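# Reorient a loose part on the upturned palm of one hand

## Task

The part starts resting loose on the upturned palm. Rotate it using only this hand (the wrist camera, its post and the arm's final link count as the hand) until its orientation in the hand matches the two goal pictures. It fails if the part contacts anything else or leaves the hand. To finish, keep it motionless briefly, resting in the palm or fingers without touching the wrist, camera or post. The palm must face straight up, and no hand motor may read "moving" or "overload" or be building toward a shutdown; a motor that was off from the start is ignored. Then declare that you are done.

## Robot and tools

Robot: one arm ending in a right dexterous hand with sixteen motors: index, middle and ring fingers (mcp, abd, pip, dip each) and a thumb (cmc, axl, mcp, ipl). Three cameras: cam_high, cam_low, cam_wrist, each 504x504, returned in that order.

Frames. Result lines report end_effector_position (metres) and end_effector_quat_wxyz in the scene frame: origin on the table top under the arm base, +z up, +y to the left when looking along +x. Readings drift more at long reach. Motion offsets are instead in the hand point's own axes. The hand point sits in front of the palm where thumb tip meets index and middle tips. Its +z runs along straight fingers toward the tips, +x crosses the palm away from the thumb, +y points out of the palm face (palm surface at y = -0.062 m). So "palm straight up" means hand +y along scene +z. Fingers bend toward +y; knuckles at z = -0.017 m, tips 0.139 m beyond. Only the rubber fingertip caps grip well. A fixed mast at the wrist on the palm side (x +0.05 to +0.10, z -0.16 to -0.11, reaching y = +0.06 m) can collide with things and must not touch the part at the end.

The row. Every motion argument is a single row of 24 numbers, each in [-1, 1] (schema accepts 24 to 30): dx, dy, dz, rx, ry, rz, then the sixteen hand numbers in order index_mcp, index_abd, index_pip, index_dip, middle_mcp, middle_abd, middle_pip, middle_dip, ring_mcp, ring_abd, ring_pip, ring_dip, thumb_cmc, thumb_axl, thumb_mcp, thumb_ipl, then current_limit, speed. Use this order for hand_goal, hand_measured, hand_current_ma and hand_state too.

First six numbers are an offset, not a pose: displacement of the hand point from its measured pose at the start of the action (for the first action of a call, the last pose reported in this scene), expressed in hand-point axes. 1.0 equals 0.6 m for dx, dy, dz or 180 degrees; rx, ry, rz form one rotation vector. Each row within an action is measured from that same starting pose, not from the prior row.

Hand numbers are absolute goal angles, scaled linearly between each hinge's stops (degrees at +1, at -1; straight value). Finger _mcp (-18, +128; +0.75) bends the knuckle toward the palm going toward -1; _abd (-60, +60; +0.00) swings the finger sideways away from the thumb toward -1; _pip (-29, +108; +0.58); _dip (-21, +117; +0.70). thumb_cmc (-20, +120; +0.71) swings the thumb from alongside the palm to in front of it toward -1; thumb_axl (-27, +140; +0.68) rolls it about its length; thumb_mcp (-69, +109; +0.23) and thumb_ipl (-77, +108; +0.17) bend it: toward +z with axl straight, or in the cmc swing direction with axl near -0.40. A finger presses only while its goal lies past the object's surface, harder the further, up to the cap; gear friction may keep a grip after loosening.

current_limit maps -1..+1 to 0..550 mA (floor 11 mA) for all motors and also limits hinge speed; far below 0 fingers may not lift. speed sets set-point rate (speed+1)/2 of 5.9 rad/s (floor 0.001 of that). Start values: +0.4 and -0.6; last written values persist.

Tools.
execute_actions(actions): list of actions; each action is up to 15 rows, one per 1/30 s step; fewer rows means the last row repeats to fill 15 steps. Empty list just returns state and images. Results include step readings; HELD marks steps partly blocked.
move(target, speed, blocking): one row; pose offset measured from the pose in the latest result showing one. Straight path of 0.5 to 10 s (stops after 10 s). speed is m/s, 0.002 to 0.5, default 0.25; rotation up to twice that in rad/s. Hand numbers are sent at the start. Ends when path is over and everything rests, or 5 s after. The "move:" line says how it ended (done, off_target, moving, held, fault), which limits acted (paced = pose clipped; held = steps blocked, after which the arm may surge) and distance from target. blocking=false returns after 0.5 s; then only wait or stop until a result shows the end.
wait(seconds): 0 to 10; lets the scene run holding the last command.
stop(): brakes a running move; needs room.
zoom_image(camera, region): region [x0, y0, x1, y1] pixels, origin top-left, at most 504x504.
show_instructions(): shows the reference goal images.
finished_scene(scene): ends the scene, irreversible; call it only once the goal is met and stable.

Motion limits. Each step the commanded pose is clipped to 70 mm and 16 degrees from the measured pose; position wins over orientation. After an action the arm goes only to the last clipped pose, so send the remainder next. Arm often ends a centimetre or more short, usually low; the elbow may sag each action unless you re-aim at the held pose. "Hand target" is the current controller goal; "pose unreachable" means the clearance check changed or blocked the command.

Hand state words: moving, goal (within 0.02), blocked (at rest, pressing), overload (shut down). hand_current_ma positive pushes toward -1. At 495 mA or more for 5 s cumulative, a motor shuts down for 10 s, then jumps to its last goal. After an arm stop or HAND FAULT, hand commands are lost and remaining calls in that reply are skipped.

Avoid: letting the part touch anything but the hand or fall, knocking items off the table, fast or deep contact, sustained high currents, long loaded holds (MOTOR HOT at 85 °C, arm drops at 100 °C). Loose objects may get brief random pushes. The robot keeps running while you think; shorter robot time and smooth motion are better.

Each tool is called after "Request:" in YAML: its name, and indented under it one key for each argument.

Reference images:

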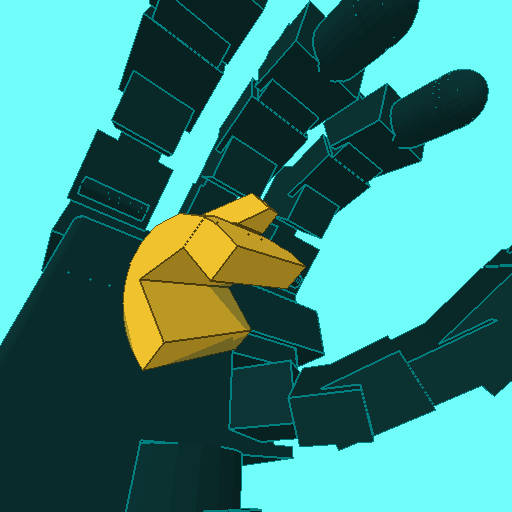

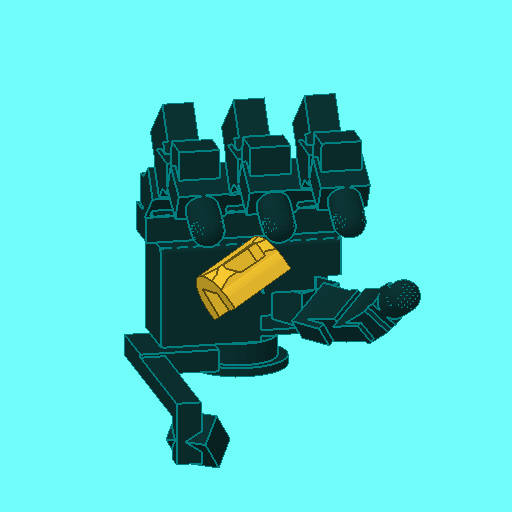

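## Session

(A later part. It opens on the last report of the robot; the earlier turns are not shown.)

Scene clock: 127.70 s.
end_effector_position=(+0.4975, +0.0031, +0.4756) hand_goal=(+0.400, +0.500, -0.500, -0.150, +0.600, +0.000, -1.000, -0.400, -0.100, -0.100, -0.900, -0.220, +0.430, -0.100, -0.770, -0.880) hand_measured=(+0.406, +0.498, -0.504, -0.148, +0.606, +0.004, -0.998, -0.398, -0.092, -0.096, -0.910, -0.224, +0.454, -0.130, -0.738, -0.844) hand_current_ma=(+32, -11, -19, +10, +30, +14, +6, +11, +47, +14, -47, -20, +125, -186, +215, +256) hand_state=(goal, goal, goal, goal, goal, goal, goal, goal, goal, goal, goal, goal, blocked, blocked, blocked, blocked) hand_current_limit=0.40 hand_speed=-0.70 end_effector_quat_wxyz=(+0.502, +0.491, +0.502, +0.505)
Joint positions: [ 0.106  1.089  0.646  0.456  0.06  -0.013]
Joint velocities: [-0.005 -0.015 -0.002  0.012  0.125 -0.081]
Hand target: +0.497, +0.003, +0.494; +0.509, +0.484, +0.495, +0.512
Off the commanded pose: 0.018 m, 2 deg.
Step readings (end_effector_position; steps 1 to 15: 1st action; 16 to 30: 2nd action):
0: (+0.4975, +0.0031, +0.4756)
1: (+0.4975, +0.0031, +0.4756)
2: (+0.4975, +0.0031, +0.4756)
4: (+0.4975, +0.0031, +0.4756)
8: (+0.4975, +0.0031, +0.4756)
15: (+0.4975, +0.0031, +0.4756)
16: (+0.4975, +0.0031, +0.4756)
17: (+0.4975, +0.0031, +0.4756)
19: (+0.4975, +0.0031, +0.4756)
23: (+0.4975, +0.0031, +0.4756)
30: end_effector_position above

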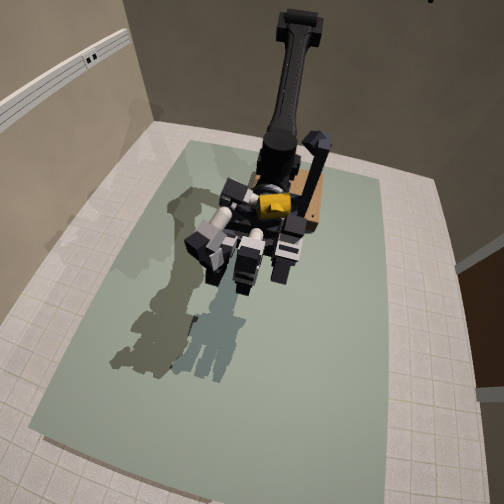

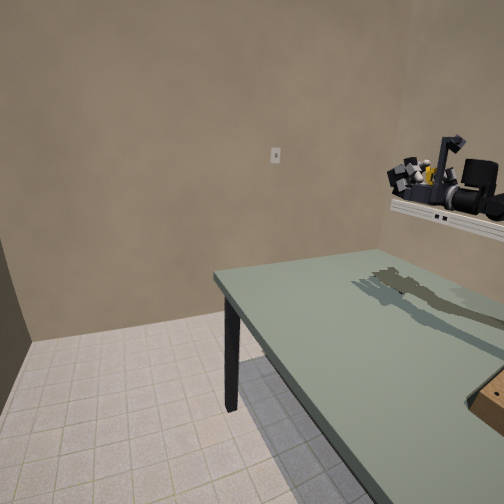

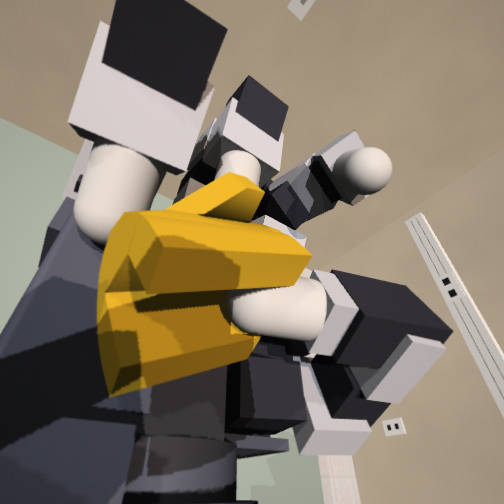

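Now ring in under the near end and extend (pushes -z and up), easing the thumb.

Request:
execute_actions:
  actions:
    - [[0,0.03,0,-0.009,0,0,0.4,0.5,-0.5,-0.15,0.6,0,-1,-0.4,-0.16,-0.4,-0.92,-0.27,0.45,-0.11,-0.75,-0.85,0.4,-0.7]]
    - [[0,0.03,0,-0.009,0,0,0.4,0.5,-0.5,-0.15,0.6,0,-1,-0.4,-0.22,-0.45,-0.84,-0.18,0.45,-0.11,-0.75,-0.85,0.4,-0.7]]
    - [[0,0.03,0,-0.009,0,0,0.4,0.5,-0.5,-0.15,0.6,0,-1,-0.4,-0.16,-0.5,-0.78,-0.08,0.45,-0.11,-0.75,-0.85,0.4,-0.7]]

Request:
zoom_image:
  camera: "cam_high"
  region: [180,150,340,310]

Request:
zoom_image:
  camera: "cam_low"
  region: [380,130,480,230]

Scene clock: 131.30 s.
end_effector_position=(+0.4975, +0.0031, +0.4756) hand_goal=(+0.400, +0.500, -0.500, -0.150, +0.600, +0.000, -1.000, -0.400, -0.160, -0.500, -0.780, -0.080, +0.450, -0.110, -0.750, -0.850) hand_measured=(+0.406, +0.498, -0.504, -0.148, +0.606, +0.004, -0.998, -0.398, -0.162, -0.498, -0.792, -0.086, +0.460, -0.118, -0.734, -0.842) hand_current_ma=(+32, -11, -19, +10, +30, +14, +6, +11, -7, +13, -57, -32, +55, -53, +105, +62) hand_state=(goal, goal, goal, goal, goal, goal, goal, goal, goal, goal, goal, goal, goal, goal, goal, goal) hand_current_limit=0.40 hand_speed=-0.70 end_effector_quat_wxyz=(+0.502, +0.491, +0.502, +0.505)
Joint positions: [ 0.106  1.089  0.646  0.456  0.06  -0.013]
Joint velocities: [-0.015  0.005 -0.007 -0.007  0.051  0.037]
Hand target: +0.497, +0.003, +0.494; +0.509, +0.484, +0.495, +0.512
Off the commanded pose: 0.018 m, 2 deg.
Step readings (end_effector_position; steps 1 to 15: 1st action; 16 to 30: 2nd action; 31 to 45: 3rd action):
0: (+0.4975, +0.0031, +0.4756)
1: (+0.4975, +0.0031, +0.4756)
2: (+0.4975, +0.0031, +0.4756)
4: (+0.4975, +0.0031, +0.4756)
8: (+0.4975, +0.0031, +0.4756)
15: (+0.4975, +0.0031, +0.4756)
16: (+0.4975, +0.0031, +0.4756)
17: (+0.4975, +0.0031, +0.4756)
19: (+0.4975, +0.0031, +0.4756)
23: (+0.4975, +0.0031, +0.4756)
30: (+0.4975, +0.0031, +0.4756)
31: (+0.4975, +0.0031, +0.4756)
32: (+0.4975, +0.0031, +0.4756)
34: (+0.4975, +0.0031, +0.4756)
38: (+0.4975, +0.0031, +0.4756)
45: end_effector_position above

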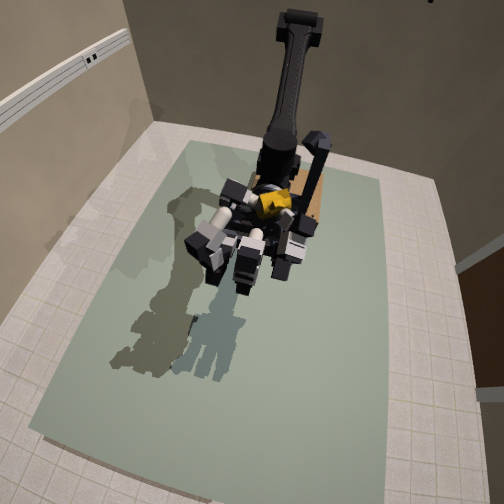

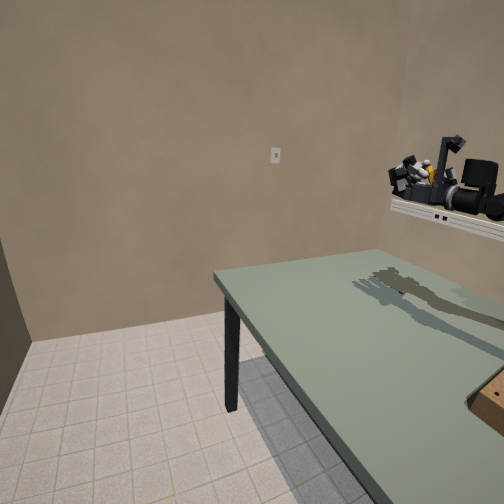

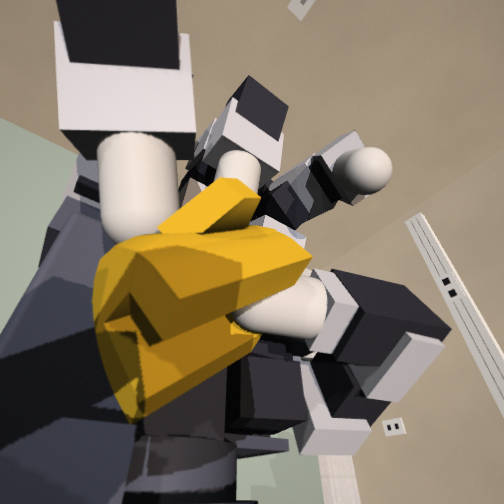

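Region (180, 150, 340, 310) of cam_high's 504x504 image, scaled by 3.150, with more detail than that image has.

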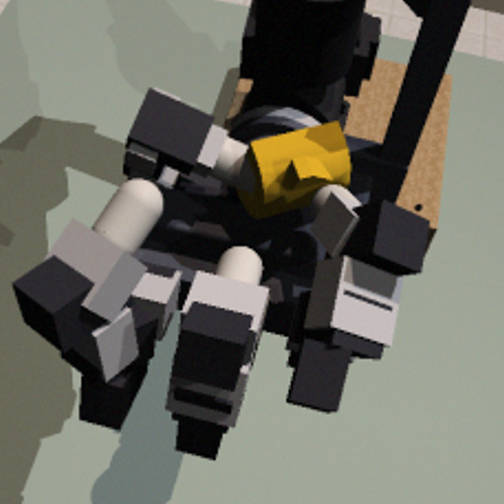

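Region (380, 130, 480, 230) of cam_low's 504x504 image, scaled by 5.040, with more detail than that image has.

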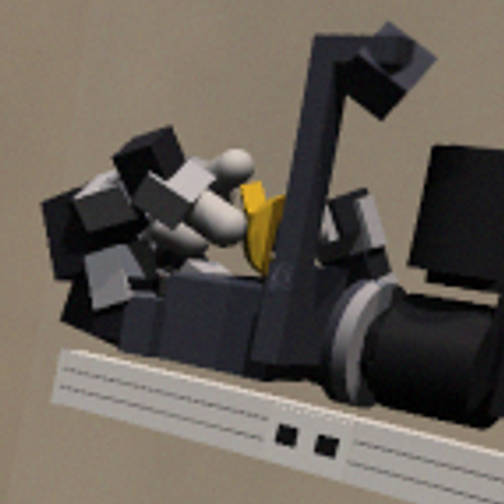

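Request:
execute_actions:
  actions:
    - [[0,0.03,0,-0.009,0,0,0.4,0.5,-0.5,-0.15,0.6,0.2,-1,-0.4,-0.1,0.5,-0.82,-0.15,0.44,-0.1,-0.76,-0.87,0.4,0]]
    - [[0,0.03,0,-0.009,0,0,0.4,0.5,-0.5,-0.15,0.6,0.2,-1,-0.4,-0.45,0.5,-0.68,-0.1,0.44,-0.1,-0.76,-0.87,0.4,-0.3]]
    - [[0,0.03,0,-0.009,0,0,0.4,0.5,-0.5,-0.15,0.6,0.2,-1,-0.4,-0.45,-0.2,-0.68,-0.1,0.44,-0.1,-0.76,-0.87,0.4,-0.4]]

Request:
zoom_image:
  camera: "cam_high"
  region: [180,150,340,310]

Request:
zoom_image:
  camera: "cam_low"
  region: [380,130,480,230]

Scene clock: 134.63 s.
end_effector_position=(+0.4975, +0.0031, +0.4756) hand_goal=(+0.400, +0.500, -0.500, -0.150, +0.600, +0.200, -1.000, -0.400, -0.450, -0.200, -0.680, -0.100, +0.440, -0.100, -0.760, -0.870) hand_measured=(+0.406, +0.498, -0.504, -0.148, +0.606, +0.196, -0.998, -0.398, -0.450, -0.154, -0.688, -0.104, +0.460, -0.114, -0.734, -0.844) hand_current_ma=(+32, -11, -19, +10, +30, -14, +6, +11, -2, +50, -36, -16, +107, -84, +170, +188) hand_state=(goal, goal, goal, goal, goal, goal, goal, goal, goal, moving, goal, goal, blocked, goal, blocked, blocked) hand_current_limit=0.40 hand_speed=-0.40 end_effector_quat_wxyz=(+0.502, +0.491, +0.502, +0.505)
Joint positions: [ 0.106  1.089  0.646  0.456  0.06  -0.013]
Joint velocities: [ 0.005 -0.005 -0.002 -0.007 -0.007  0.007]
Hand target: +0.497, +0.003, +0.494; +0.509, +0.484, +0.495, +0.512
Off the commanded pose: 0.018 m, 2 deg.
Step readings (end_effector_position; steps 1 to 15: 1st action; 16 to 30: 2nd action; 31 to 45: 3rd action):
0: (+0.4975, +0.0031, +0.4756)
1: (+0.4975, +0.0031, +0.4756)
2: (+0.4975, +0.0031, +0.4756)
4: (+0.4975, +0.0031, +0.4756)
8: (+0.4975, +0.0031, +0.4756)
15: (+0.4975, +0.0031, +0.4756)
16: (+0.4975, +0.0031, +0.4756)
17: (+0.4975, +0.0031, +0.4756)
19: (+0.4975, +0.0031, +0.4756)
23: (+0.4975, +0.0031, +0.4756)
30: (+0.4975, +0.0031, +0.4756)
31: (+0.4975, +0.0031, +0.4756)
32: (+0.4975, +0.0031, +0.4756)
34: (+0.4975, +0.0031, +0.4756)
38: (+0.4975, +0.0031, +0.4756)
45: end_effector_position above

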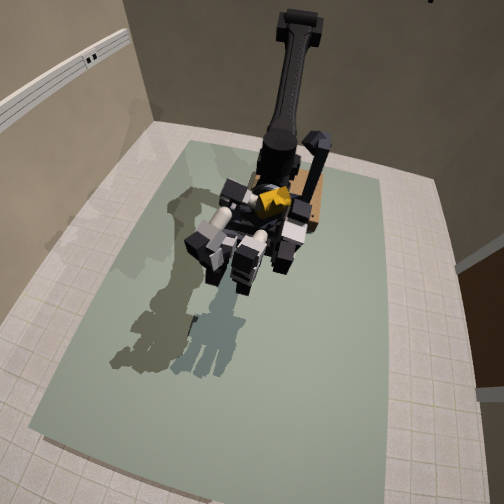

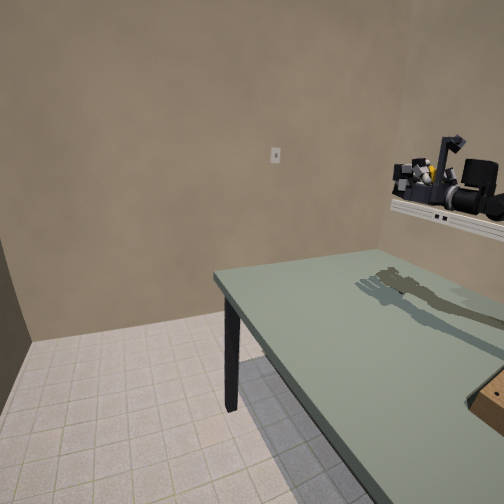

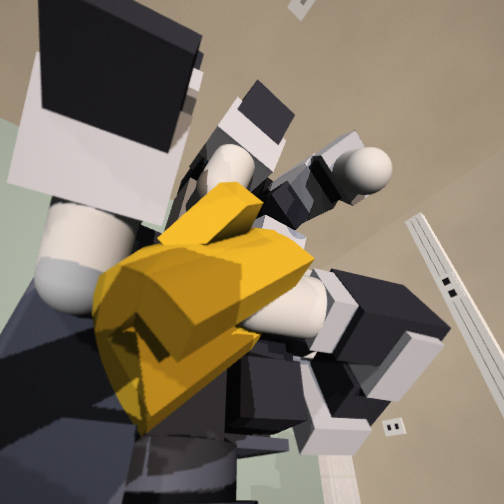

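Region (180, 150, 340, 310) of cam_high's 504x504 image, scaled by 3.150, with more detail than that image has.

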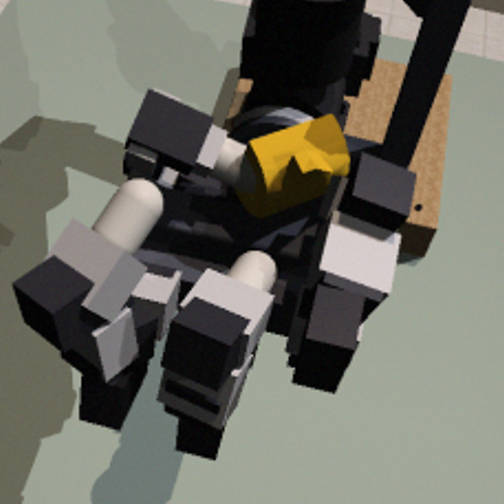

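Region (380, 130, 480, 230) of cam_low's 504x504 image, scaled by 5.040, with more detail than that image has.

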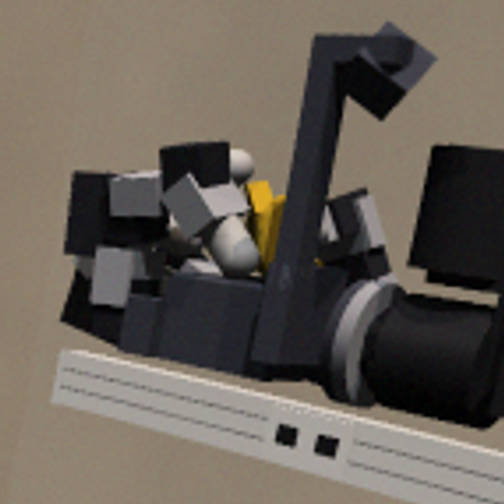

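Request:
execute_actions:
  actions:
    - [[0,0.03,0,-0.009,0,0,0.4,0.5,-0.5,-0.15,0.6,0.2,-1,-0.4,-0.45,0.35,-0.68,-0.1,0.44,-0.1,-0.76,-0.87,0.4,-0.3]]
    - [[0,0.03,0,-0.009,0,0,0.4,0.5,-0.5,-0.15,0.6,0.2,-1,-0.4,-0.72,0.2,-0.38,0,0.44,-0.1,-0.76,-0.87,0.4,-0.5]]
    - [[0,0.03,0,-0.009,0,0,0.4,0.5,-0.5,-0.15,0.6,0.2,-1,-0.4,-0.72,-0.5,-0.4,-0.03,0.44,-0.1,-0.76,-0.87,0.4,-0.3]]

Request:
zoom_image:
  camera: "cam_high"
  region: [180,150,340,310]

Request:
zoom_image:
  camera: "cam_low"
  region: [380,130,480,230]

Scene clock: 139.10 s.
end_effector_position=(+0.4975, +0.0031, +0.4756) hand_goal=(+0.400, +0.500, -0.500, -0.150, +0.600, +0.200, -1.000, -0.400, -0.720, -0.500, -0.400, -0.030, +0.440, -0.100, -0.760, -0.870) hand_measured=(+0.406, +0.498, -0.504, -0.148, +0.606, +0.196, -0.998, -0.398, -0.714, -0.464, -0.394, -0.022, +0.460, -0.114, -0.734, -0.844) hand_current_ma=(+32, -11, -19, +10, +30, -14, +6, +11, +42, +29, +36, +41, +107, -83, +170, +188) hand_state=(goal, goal, goal, goal, goal, goal, goal, goal, moving, moving, moving, goal, blocked, goal, blocked, blocked) hand_current_limit=0.40 hand_speed=-0.30 end_effector_quat_wxyz=(+0.502, +0.491, +0.502, +0.505)
Joint positions: [ 0.106  1.089  0.646  0.456  0.06  -0.013]
Joint velocities: [-0.015 -0.015  0.002 -0.007  0.007  0.007]
Hand target: +0.497, +0.003, +0.494; +0.509, +0.484, +0.495, +0.512
Off the commanded pose: 0.018 m, 2 deg.
Step readings (end_effector_position; steps 1 to 15: 1st action; 16 to 30: 2nd action; 31 to 45: 3rd action):
0: (+0.4975, +0.0031, +0.4756)
1: (+0.4975, +0.0031, +0.4756)
2: (+0.4975, +0.0031, +0.4756)
4: (+0.4975, +0.0031, +0.4756)
8: (+0.4975, +0.0031, +0.4756)
15: (+0.4975, +0.0031, +0.4756)
16: (+0.4975, +0.0031, +0.4756)
17: (+0.4975, +0.0031, +0.4756)
19: (+0.4975, +0.0031, +0.4756)
23: (+0.4975, +0.0031, +0.4756)
30: (+0.4975, +0.0031, +0.4756)
31: (+0.4975, +0.0031, +0.4756)
32: (+0.4975, +0.0031, +0.4756)
34: (+0.4975, +0.0031, +0.4756)
38: (+0.4975, +0.0031, +0.4756)
45: end_effector_position above

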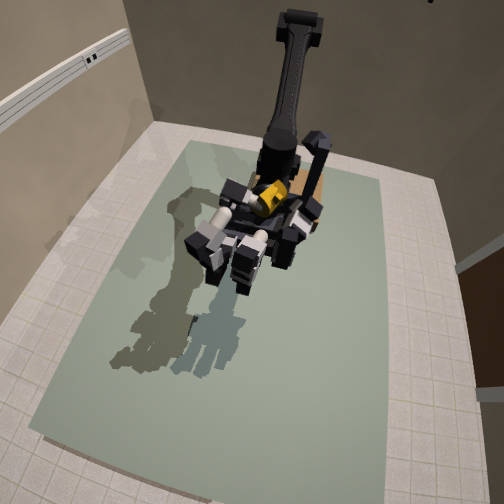

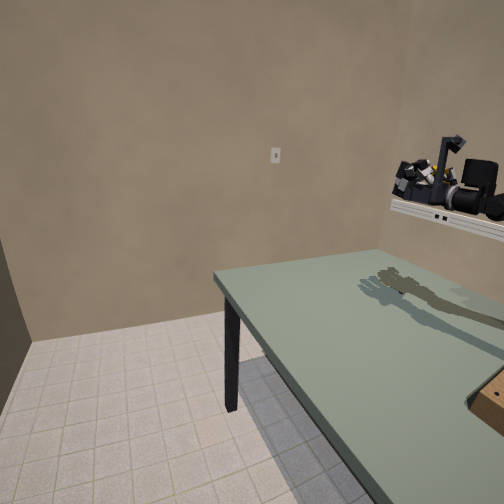

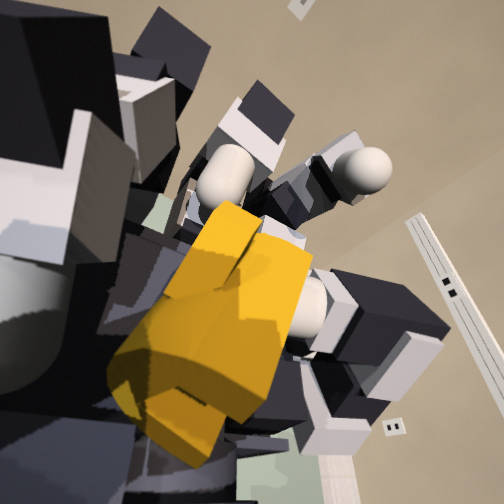

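Region (180, 150, 340, 310) of cam_high's 504x504 image, scaled by 3.150, with more detail than that image has.

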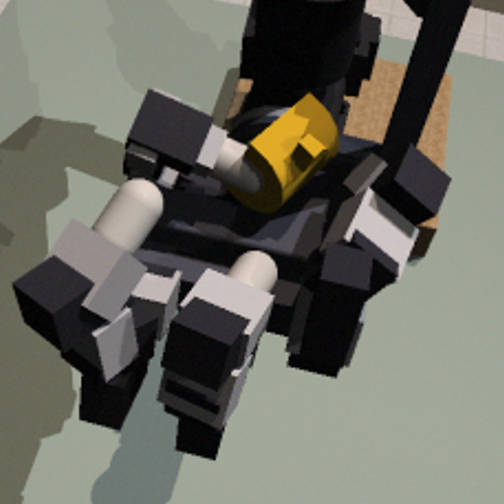

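Region (380, 130, 480, 230) of cam_low's 504x504 image, scaled by 5.040, with more detail than that image has.

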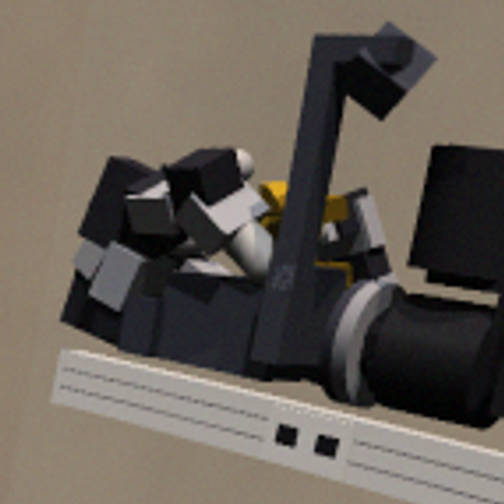

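Request:
execute_actions:
  actions:
    - [[0,0.03,0,-0.009,0,0,0.4,0.5,-0.5,-0.15,0.2,-0.1,0,0.1,0,-0.5,-0.6,-0.1,0.44,-0.1,-0.76,-0.87,0.4,0.1]]
    - [[0,0.03,0,-0.009,0,0,0.4,0.5,-0.5,-0.15,-0.5,-0.15,0.1,0.1,0.3,-0.5,-0.3,-0.1,0.44,-0.1,-0.76,-0.87,0.4,0]]
    - [[0,0.03,0,-0.009,0,0,0.4,0.5,-0.5,-0.15,-0.75,-0.15,0.1,-0.1,0.3,-0.5,-0.3,-0.1,0.44,-0.1,-0.76,-0.87,0.4,-0.4]]

Request:
zoom_image:
  camera: "cam_high"
  region: [180,150,340,310]

Request:
zoom_image:
  camera: "cam_low"
  region: [380,130,480,230]

Scene clock: 142.60 s.
end_effector_position=(+0.4975, +0.0031, +0.4756) hand_goal=(+0.400, +0.500, -0.500, -0.150, -0.750, -0.150, +0.100, -0.100, +0.300, -0.500, -0.300, -0.100, +0.440, -0.100, -0.760, -0.870) hand_measured=(+0.406, +0.498, -0.504, -0.148, -0.636, -0.148, +0.114, -0.096, +0.306, -0.498, -0.304, -0.098, +0.460, -0.114, -0.734, -0.844) hand_current_ma=(+32, -11, -19, +10, +385, +10, +75, +17, +32, +9, -15, +12, +107, -83, +170, +188) hand_state=(goal, goal, goal, goal, blocked, goal, goal, goal, goal, goal, goal, goal, blocked, goal, blocked, blocked) hand_current_limit=0.40 hand_speed=-0.40 end_effector_quat_wxyz=(+0.502, +0.491, +0.502, +0.505)
Joint positions: [ 0.106  1.089  0.646  0.456  0.06  -0.013]
Joint velocities: [ 0.005 -0.015 -0.017  0.002  0.022  0.007]
Hand target: +0.497, +0.003, +0.494; +0.509, +0.484, +0.495, +0.512
Off the commanded pose: 0.018 m, 2 deg.
Step readings (end_effector_position; steps 1 to 15: 1st action; 16 to 30: 2nd action; 31 to 45: 3rd action):
0: (+0.4975, +0.0031, +0.4756)
1: (+0.4975, +0.0031, +0.4756)
2: (+0.4975, +0.0031, +0.4756)
4: (+0.4975, +0.0031, +0.4756)
8: (+0.4975, +0.0031, +0.4756)
15: (+0.4975, +0.0031, +0.4756)
16: (+0.4975, +0.0031, +0.4756)
17: (+0.4975, +0.0031, +0.4756)
19: (+0.4975, +0.0031, +0.4756)
23: (+0.4975, +0.0031, +0.4756)
30: (+0.4975, +0.0031, +0.4756)
31: (+0.4975, +0.0031, +0.4756)
32: (+0.4975, +0.0031, +0.4756)
34: (+0.4975, +0.0031, +0.4756)
38: (+0.4975, +0.0031, +0.4756)
45: end_effector_position above

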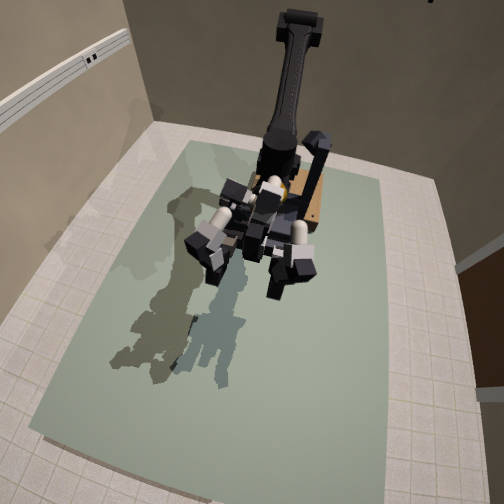

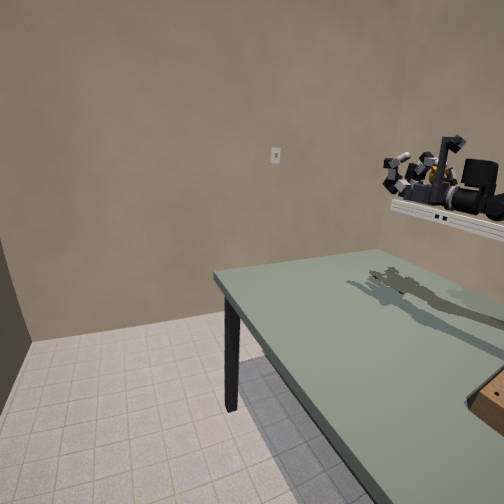

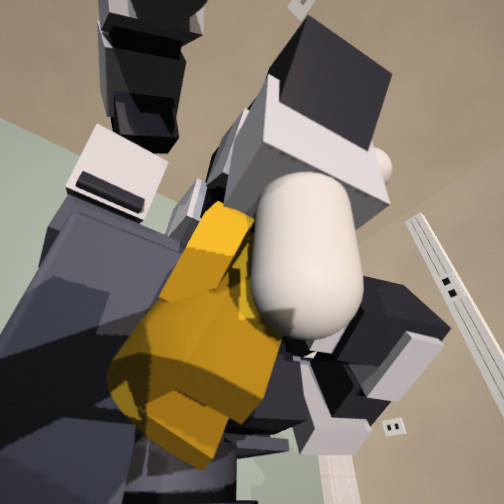

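Region (180, 150, 340, 310) of cam_high's 504x504 image, scaled by 3.150, with more detail than that image has.

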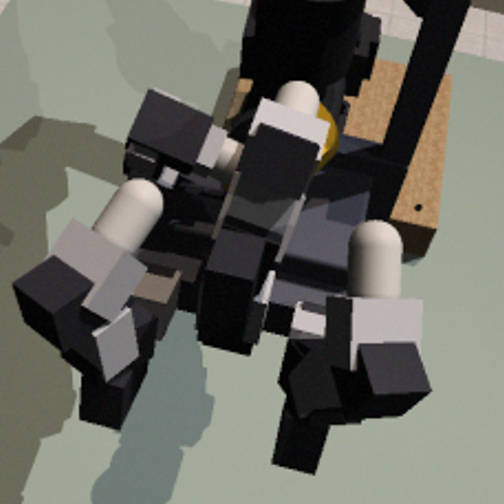

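Region (380, 130, 480, 230) of cam_low's 504x504 image, scaled by 5.040, with more detail than that image has.

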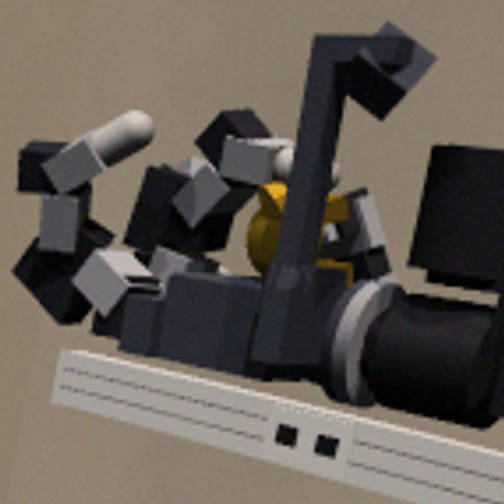

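Request:
execute_actions:
  actions:
    - [[0,0.03,0,-0.009,0,0,0.4,0.5,-0.5,-0.15,-0.58,-0.3,0.1,-0.3,0.3,-0.5,-0.3,-0.1,0.44,-0.1,-0.76,-0.87,0.4,-0.6]]
    - [[0,0.03,0,-0.009,0,0,0.4,0.5,-0.5,-0.15,-0.5,-0.5,0.1,-0.4,0.3,-0.5,-0.3,-0.1,0.44,-0.1,-0.76,-0.87,0.4,-0.6]]

Request:
zoom_image:
  camera: "cam_low"
  region: [380,130,480,230]

Scene clock: 145.30 s.
end_effector_position=(+0.4975, +0.0031, +0.4756) hand_goal=(+0.400, +0.500, -0.500, -0.150, -0.500, -0.500, +0.100, -0.400, +0.300, -0.500, -0.300, -0.100, +0.440, -0.100, -0.760, -0.870) hand_measured=(+0.406, +0.498, -0.504, -0.148, -0.486, -0.488, +0.118, -0.366, +0.306, -0.498, -0.304, -0.098, +0.462, -0.108, -0.728, -0.842) hand_current_ma=(+32, -11, -19, +10, +76, +56, +94, +181, +32, +9, -15, +12, +110, -51, +211, +202) hand_state=(goal, goal, goal, goal, goal, goal, goal, blocked, goal, goal, goal, goal, blocked, goal, blocked, blocked) hand_current_limit=0.40 hand_speed=-0.60 end_effector_quat_wxyz=(+0.502, +0.491, +0.502, +0.505)
Joint positions: [ 0.106  1.089  0.646  0.456  0.06  -0.013]
Joint velocities: [-0.015 -0.015  0.002  0.012  0.007  0.007]
Hand target: +0.497, +0.003, +0.494; +0.509, +0.484, +0.495, +0.512
Off the commanded pose: 0.018 m, 2 deg.
Step readings (end_effector_position; steps 1 to 15: 1st action; 16 to 30: 2nd action):
0: (+0.4975, +0.0031, +0.4756)
1: (+0.4975, +0.0031, +0.4756)
2: (+0.4975, +0.0031, +0.4756)
4: (+0.4975, +0.0031, +0.4756)
8: (+0.4975, +0.0031, +0.4756)
15: (+0.4975, +0.0031, +0.4756)
16: (+0.4975, +0.0031, +0.4756)
17: (+0.4975, +0.0031, +0.4756)
19: (+0.4975, +0.0031, +0.4756)
23: (+0.4975, +0.0031, +0.4756)
30: end_effector_position above

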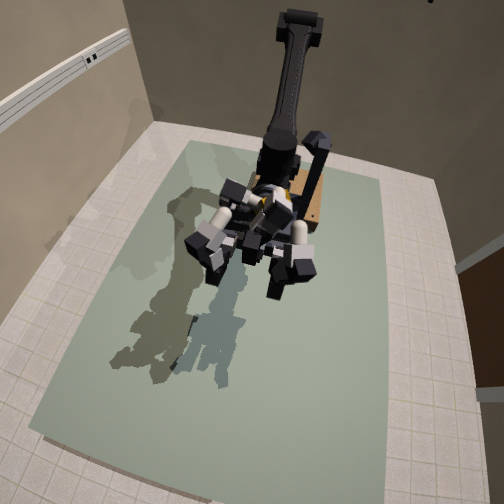

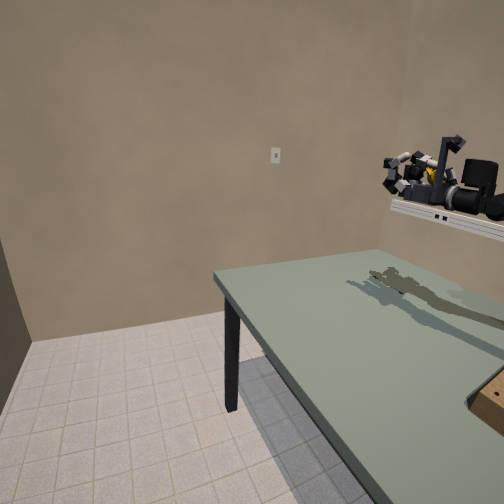

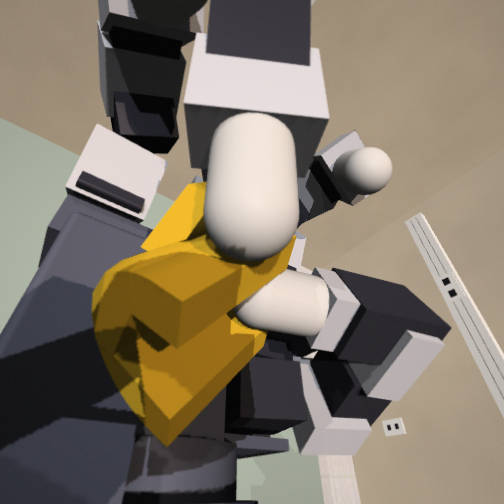

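Region (380, 130, 480, 230) of cam_low's 504x504 image, scaled by 5.040, with more detail than that image has.

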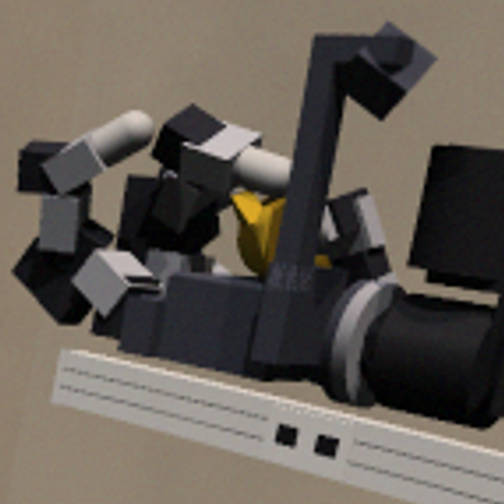

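Request:
execute_actions:
  actions:
    - [[0,0.03,0,-0.009,0,0,0.4,0.5,-0.5,-0.15,-0.45,-0.3,0.05,-0.45,0.3,-0.5,-0.7,-0.27,0.44,-0.1,-0.76,-0.87,0.4,-0.6]]
    - [[0,0.03,0,-0.009,0,0,0.4,0.5,-0.5,-0.15,-0.42,0,0,-0.5,0.1,-0.45,-0.92,-0.27,0.44,-0.1,-0.76,-0.87,0.4,-0.6]]

Request:
zoom_image:
  camera: "cam_low"
  region: [380,130,480,230]

Scene clock: 148.33 s.
end_effector_position=(+0.4975, +0.0031, +0.4756) hand_goal=(+0.400, +0.500, -0.500, -0.150, -0.420, +0.000, +0.000, -0.500, +0.100, -0.450, -0.920, -0.270, +0.440, -0.100, -0.760, -0.870) hand_measured=(+0.406, +0.498, -0.504, -0.148, -0.396, -0.020, +0.056, -0.460, +0.114, -0.454, -0.920, -0.268, +0.470, -0.108, -0.728, -0.852) hand_current_ma=(+32, -11, -19, +10, +128, -86, +290, +211, +70, -18, +2, +12, +154, -44, +211, +135) hand_state=(goal, goal, goal, goal, blocked, goal, blocked, blocked, goal, goal, goal, goal, blocked, goal, blocked, goal) hand_current_limit=0.40 hand_speed=-0.60 end_effector_quat_wxyz=(+0.502, +0.491, +0.502, +0.505)
Joint positions: [ 0.106  1.089  0.646  0.456  0.06  -0.013]
Joint velocities: [-0.005 -0.005  0.012  0.002 -0.007  0.037]
Hand target: +0.497, +0.003, +0.494; +0.509, +0.484, +0.495, +0.512
Off the commanded pose: 0.018 m, 2 deg.
Step readings (end_effector_position; steps 1 to 15: 1st action; 16 to 30: 2nd action):
0: (+0.4975, +0.0031, +0.4756)
1: (+0.4975, +0.0031, +0.4756)
2: (+0.4975, +0.0031, +0.4756)
4: (+0.4975, +0.0031, +0.4756)
8: (+0.4975, +0.0031, +0.4756)
15: (+0.4975, +0.0031, +0.4756)
16: (+0.4975, +0.0031, +0.4756)
17: (+0.4975, +0.0031, +0.4756)
19: (+0.4975, +0.0031, +0.4756)
23: (+0.4975, +0.0031, +0.4756)
30: end_effector_position above

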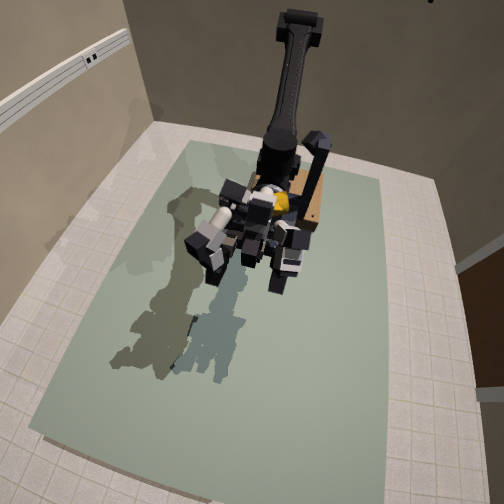

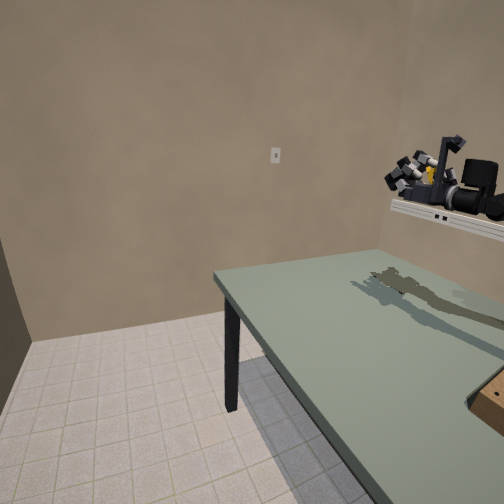

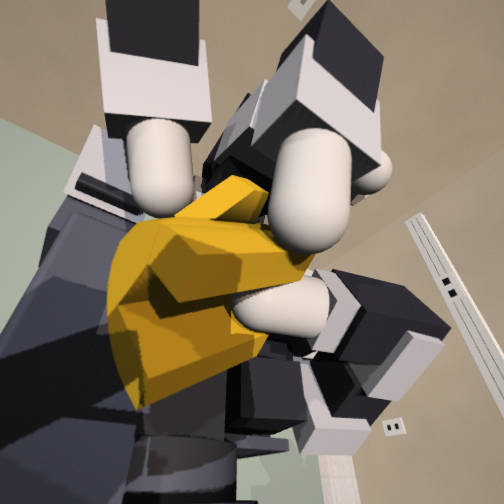

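Region (380, 130, 480, 230) of cam_low's 504x504 image, scaled by 5.040, with more detail than that image has.

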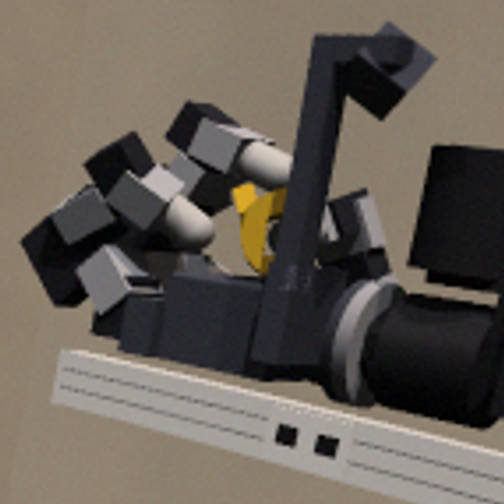

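Contact now at the far top edge; continue.

Request:
execute_actions:
  actions:
    - [[0,0.03,0,-0.009,0,0,0.4,0.6,-0.3,-0.15,-0.44,0.2,0.02,-0.48,-0.12,-0.45,-0.92,-0.27,0.45,-0.1,-0.75,-0.87,0.4,-0.7]]
    - [[0,0.03,0,-0.009,0,0,0.4,0.6,-0.3,-0.15,-0.46,0.4,0.04,-0.46,-0.2,-0.45,-0.86,-0.2,0.45,-0.1,-0.75,-0.87,0.4,-0.7]]

Request:
zoom_image:
  camera: "cam_high"
  region: [180,150,340,310]

Scene clock: 150.87 s.
end_effector_position=(+0.4975, +0.0031, +0.4756) hand_goal=(+0.400, +0.600, -0.300, -0.150, -0.460, +0.400, +0.040, -0.460, -0.200, -0.450, -0.860, -0.200, +0.450, -0.100, -0.750, -0.870) hand_measured=(+0.406, +0.598, -0.302, -0.148, -0.396, +0.360, +0.076, -0.440, -0.194, -0.454, -0.868, -0.204, +0.488, -0.104, -0.724, -0.864) hand_current_ma=(+32, -10, -13, +10, +343, -181, +185, +103, +33, -18, -44, -20, +196, -28, +164, +48) hand_state=(goal, goal, goal, goal, blocked, blocked, blocked, goal, goal, goal, goal, goal, blocked, goal, blocked, goal) hand_current_limit=0.40 hand_speed=-0.70 end_effector_quat_wxyz=(+0.502, +0.491, +0.502, +0.505)
Joint positions: [ 0.106  1.089  0.646  0.456  0.06  -0.013]
Joint velocities: [ 0.005 -0.015 -0.007  0.012 -0.007  0.066]
Hand target: +0.497, +0.003, +0.494; +0.509, +0.484, +0.495, +0.512
Off the commanded pose: 0.018 m, 2 deg.
Step readings (end_effector_position; steps 1 to 15: 1st action; 16 to 30: 2nd action):
0: (+0.4975, +0.0031, +0.4756)
1: (+0.4975, +0.0031, +0.4756)
2: (+0.4975, +0.0031, +0.4756)
4: (+0.4975, +0.0031, +0.4756)
8: (+0.4975, +0.0031, +0.4756)
15: (+0.4975, +0.0031, +0.4756)
16: (+0.4975, +0.0031, +0.4756)
17: (+0.4975, +0.0031, +0.4756)
19: (+0.4975, +0.0031, +0.4756)
23: (+0.4975, +0.0031, +0.4756)
30: end_effector_position above

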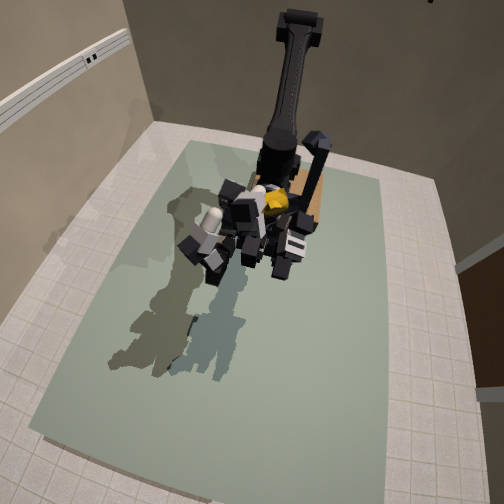

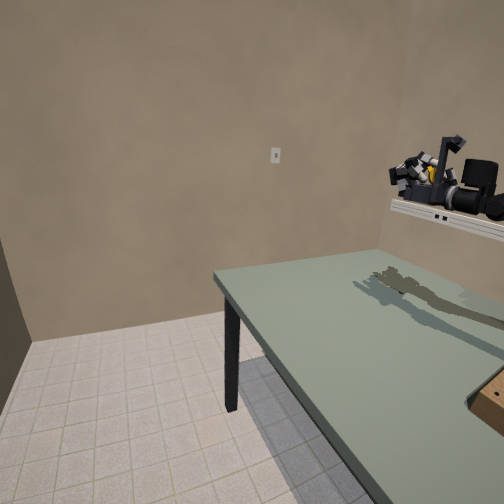

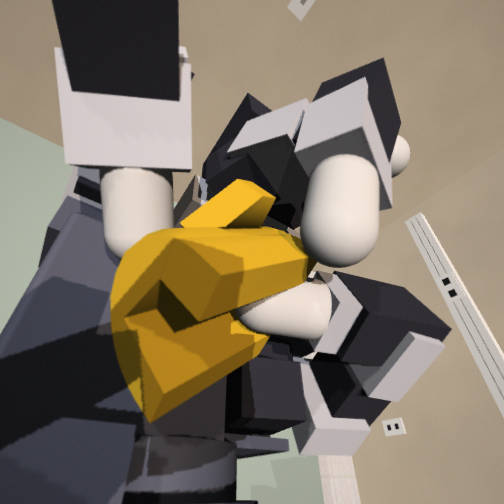

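Region (180, 150, 340, 310) of cam_high's 504x504 image, scaled by 3.150, with more detail than that image has.

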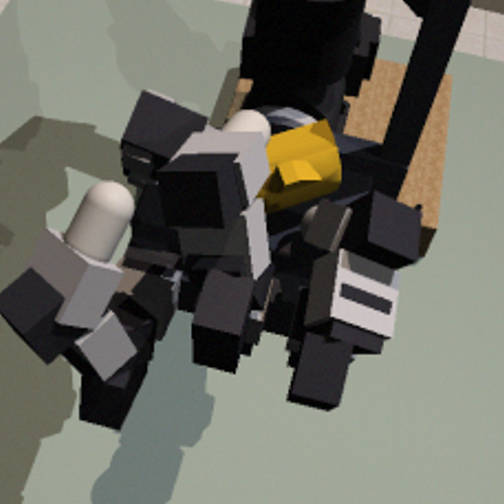

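Request:
execute_actions:
  actions:
    - [[0,0.03,0,-0.009,0,0,0.4,0.6,-0.3,-0.15,-0.42,0.42,0.02,-0.48,-0.18,-0.7,-0.86,-0.2,0.49,-0.1,-0.73,-0.86,0.4,-0.7]]
    - [[0,0.03,0,-0.009,0,0,0.4,0.6,-0.3,-0.15,-0.4,0.5,0,-0.48,-0.08,-0.85,-0.84,-0.17,0.5,-0.1,-0.73,-0.86,0.4,-0.7]]

Request:
zoom_image:
  camera: "cam_high"
  region: [180,150,340,310]

Scene clock: 154.33 s.
end_effector_position=(+0.4975, +0.0031, +0.4756) hand_goal=(+0.400, +0.600, -0.300, -0.150, -0.400, +0.500, +0.000, -0.480, -0.080, -0.850, -0.840, -0.170, +0.500, -0.100, -0.730, -0.860) hand_measured=(+0.406, +0.598, -0.302, -0.148, -0.364, +0.468, +0.066, -0.442, -0.080, -0.848, -0.848, -0.174, +0.512, -0.092, -0.724, -0.864) hand_current_ma=(+32, -10, -13, +10, +195, -142, +333, +200, -1, +10, -36, -20, +60, +44, +35, -22) hand_state=(goal, goal, goal, goal, blocked, blocked, blocked, blocked, goal, goal, goal, goal, goal, goal, goal, goal) hand_current_limit=0.40 hand_speed=-0.70 end_effector_quat_wxyz=(+0.502, +0.491, +0.502, +0.505)
Joint positions: [ 0.106  1.089  0.646  0.456  0.06  -0.013]
Joint velocities: [-0.005 -0.005  0.002 -0.002  0.051 -0.007]
Hand target: +0.497, +0.003, +0.494; +0.509, +0.484, +0.495, +0.512
Off the commanded pose: 0.018 m, 2 deg.
Step readings (end_effector_position; steps 1 to 15: 1st action; 16 to 30: 2nd action):
0: (+0.4975, +0.0031, +0.4756)
1: (+0.4975, +0.0031, +0.4756)
2: (+0.4975, +0.0031, +0.4756)
4: (+0.4975, +0.0031, +0.4756)
8: (+0.4975, +0.0031, +0.4756)
15: (+0.4975, +0.0031, +0.4756)
16: (+0.4975, +0.0031, +0.4756)
17: (+0.4975, +0.0031, +0.4756)
19: (+0.4975, +0.0031, +0.4756)
23: (+0.4975, +0.0031, +0.4756)
30: end_effector_position above

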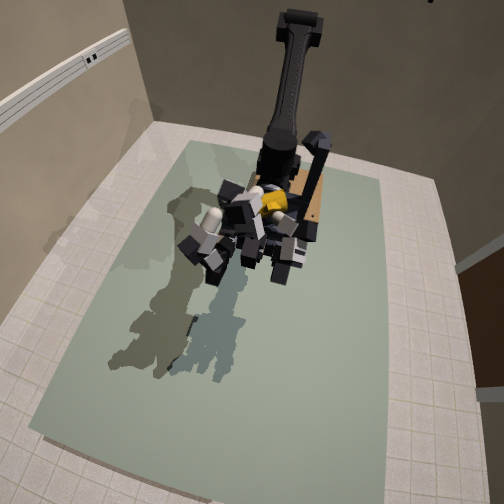

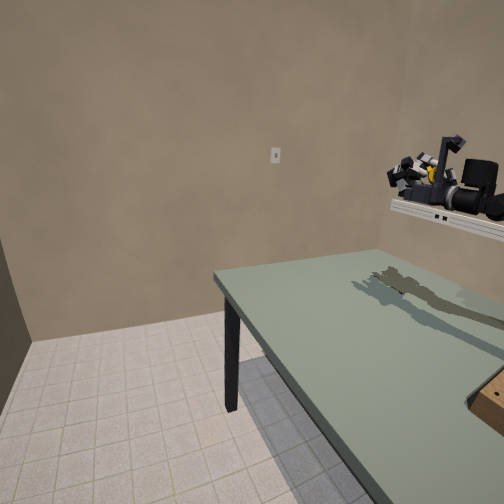

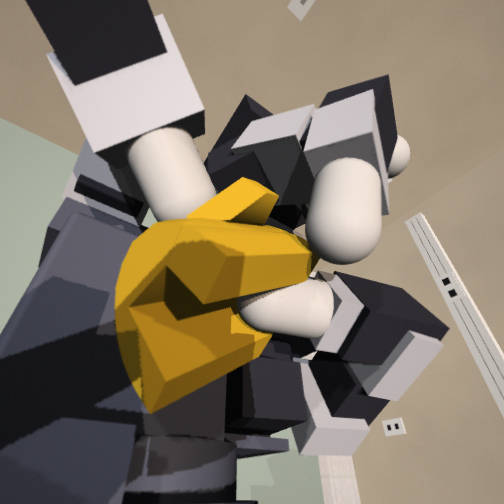

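Region (180, 150, 340, 310) of cam_high's 504x504 image, scaled by 3.150, with more detail than that image has.

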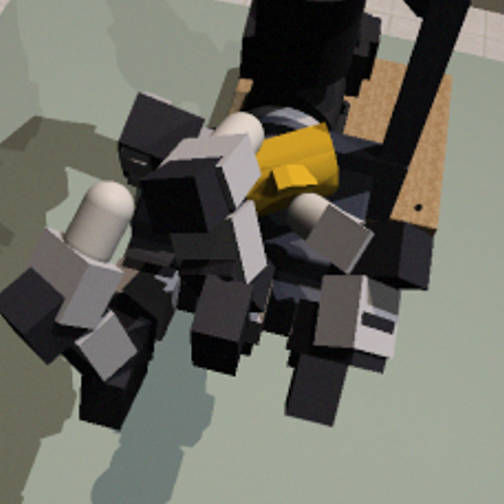

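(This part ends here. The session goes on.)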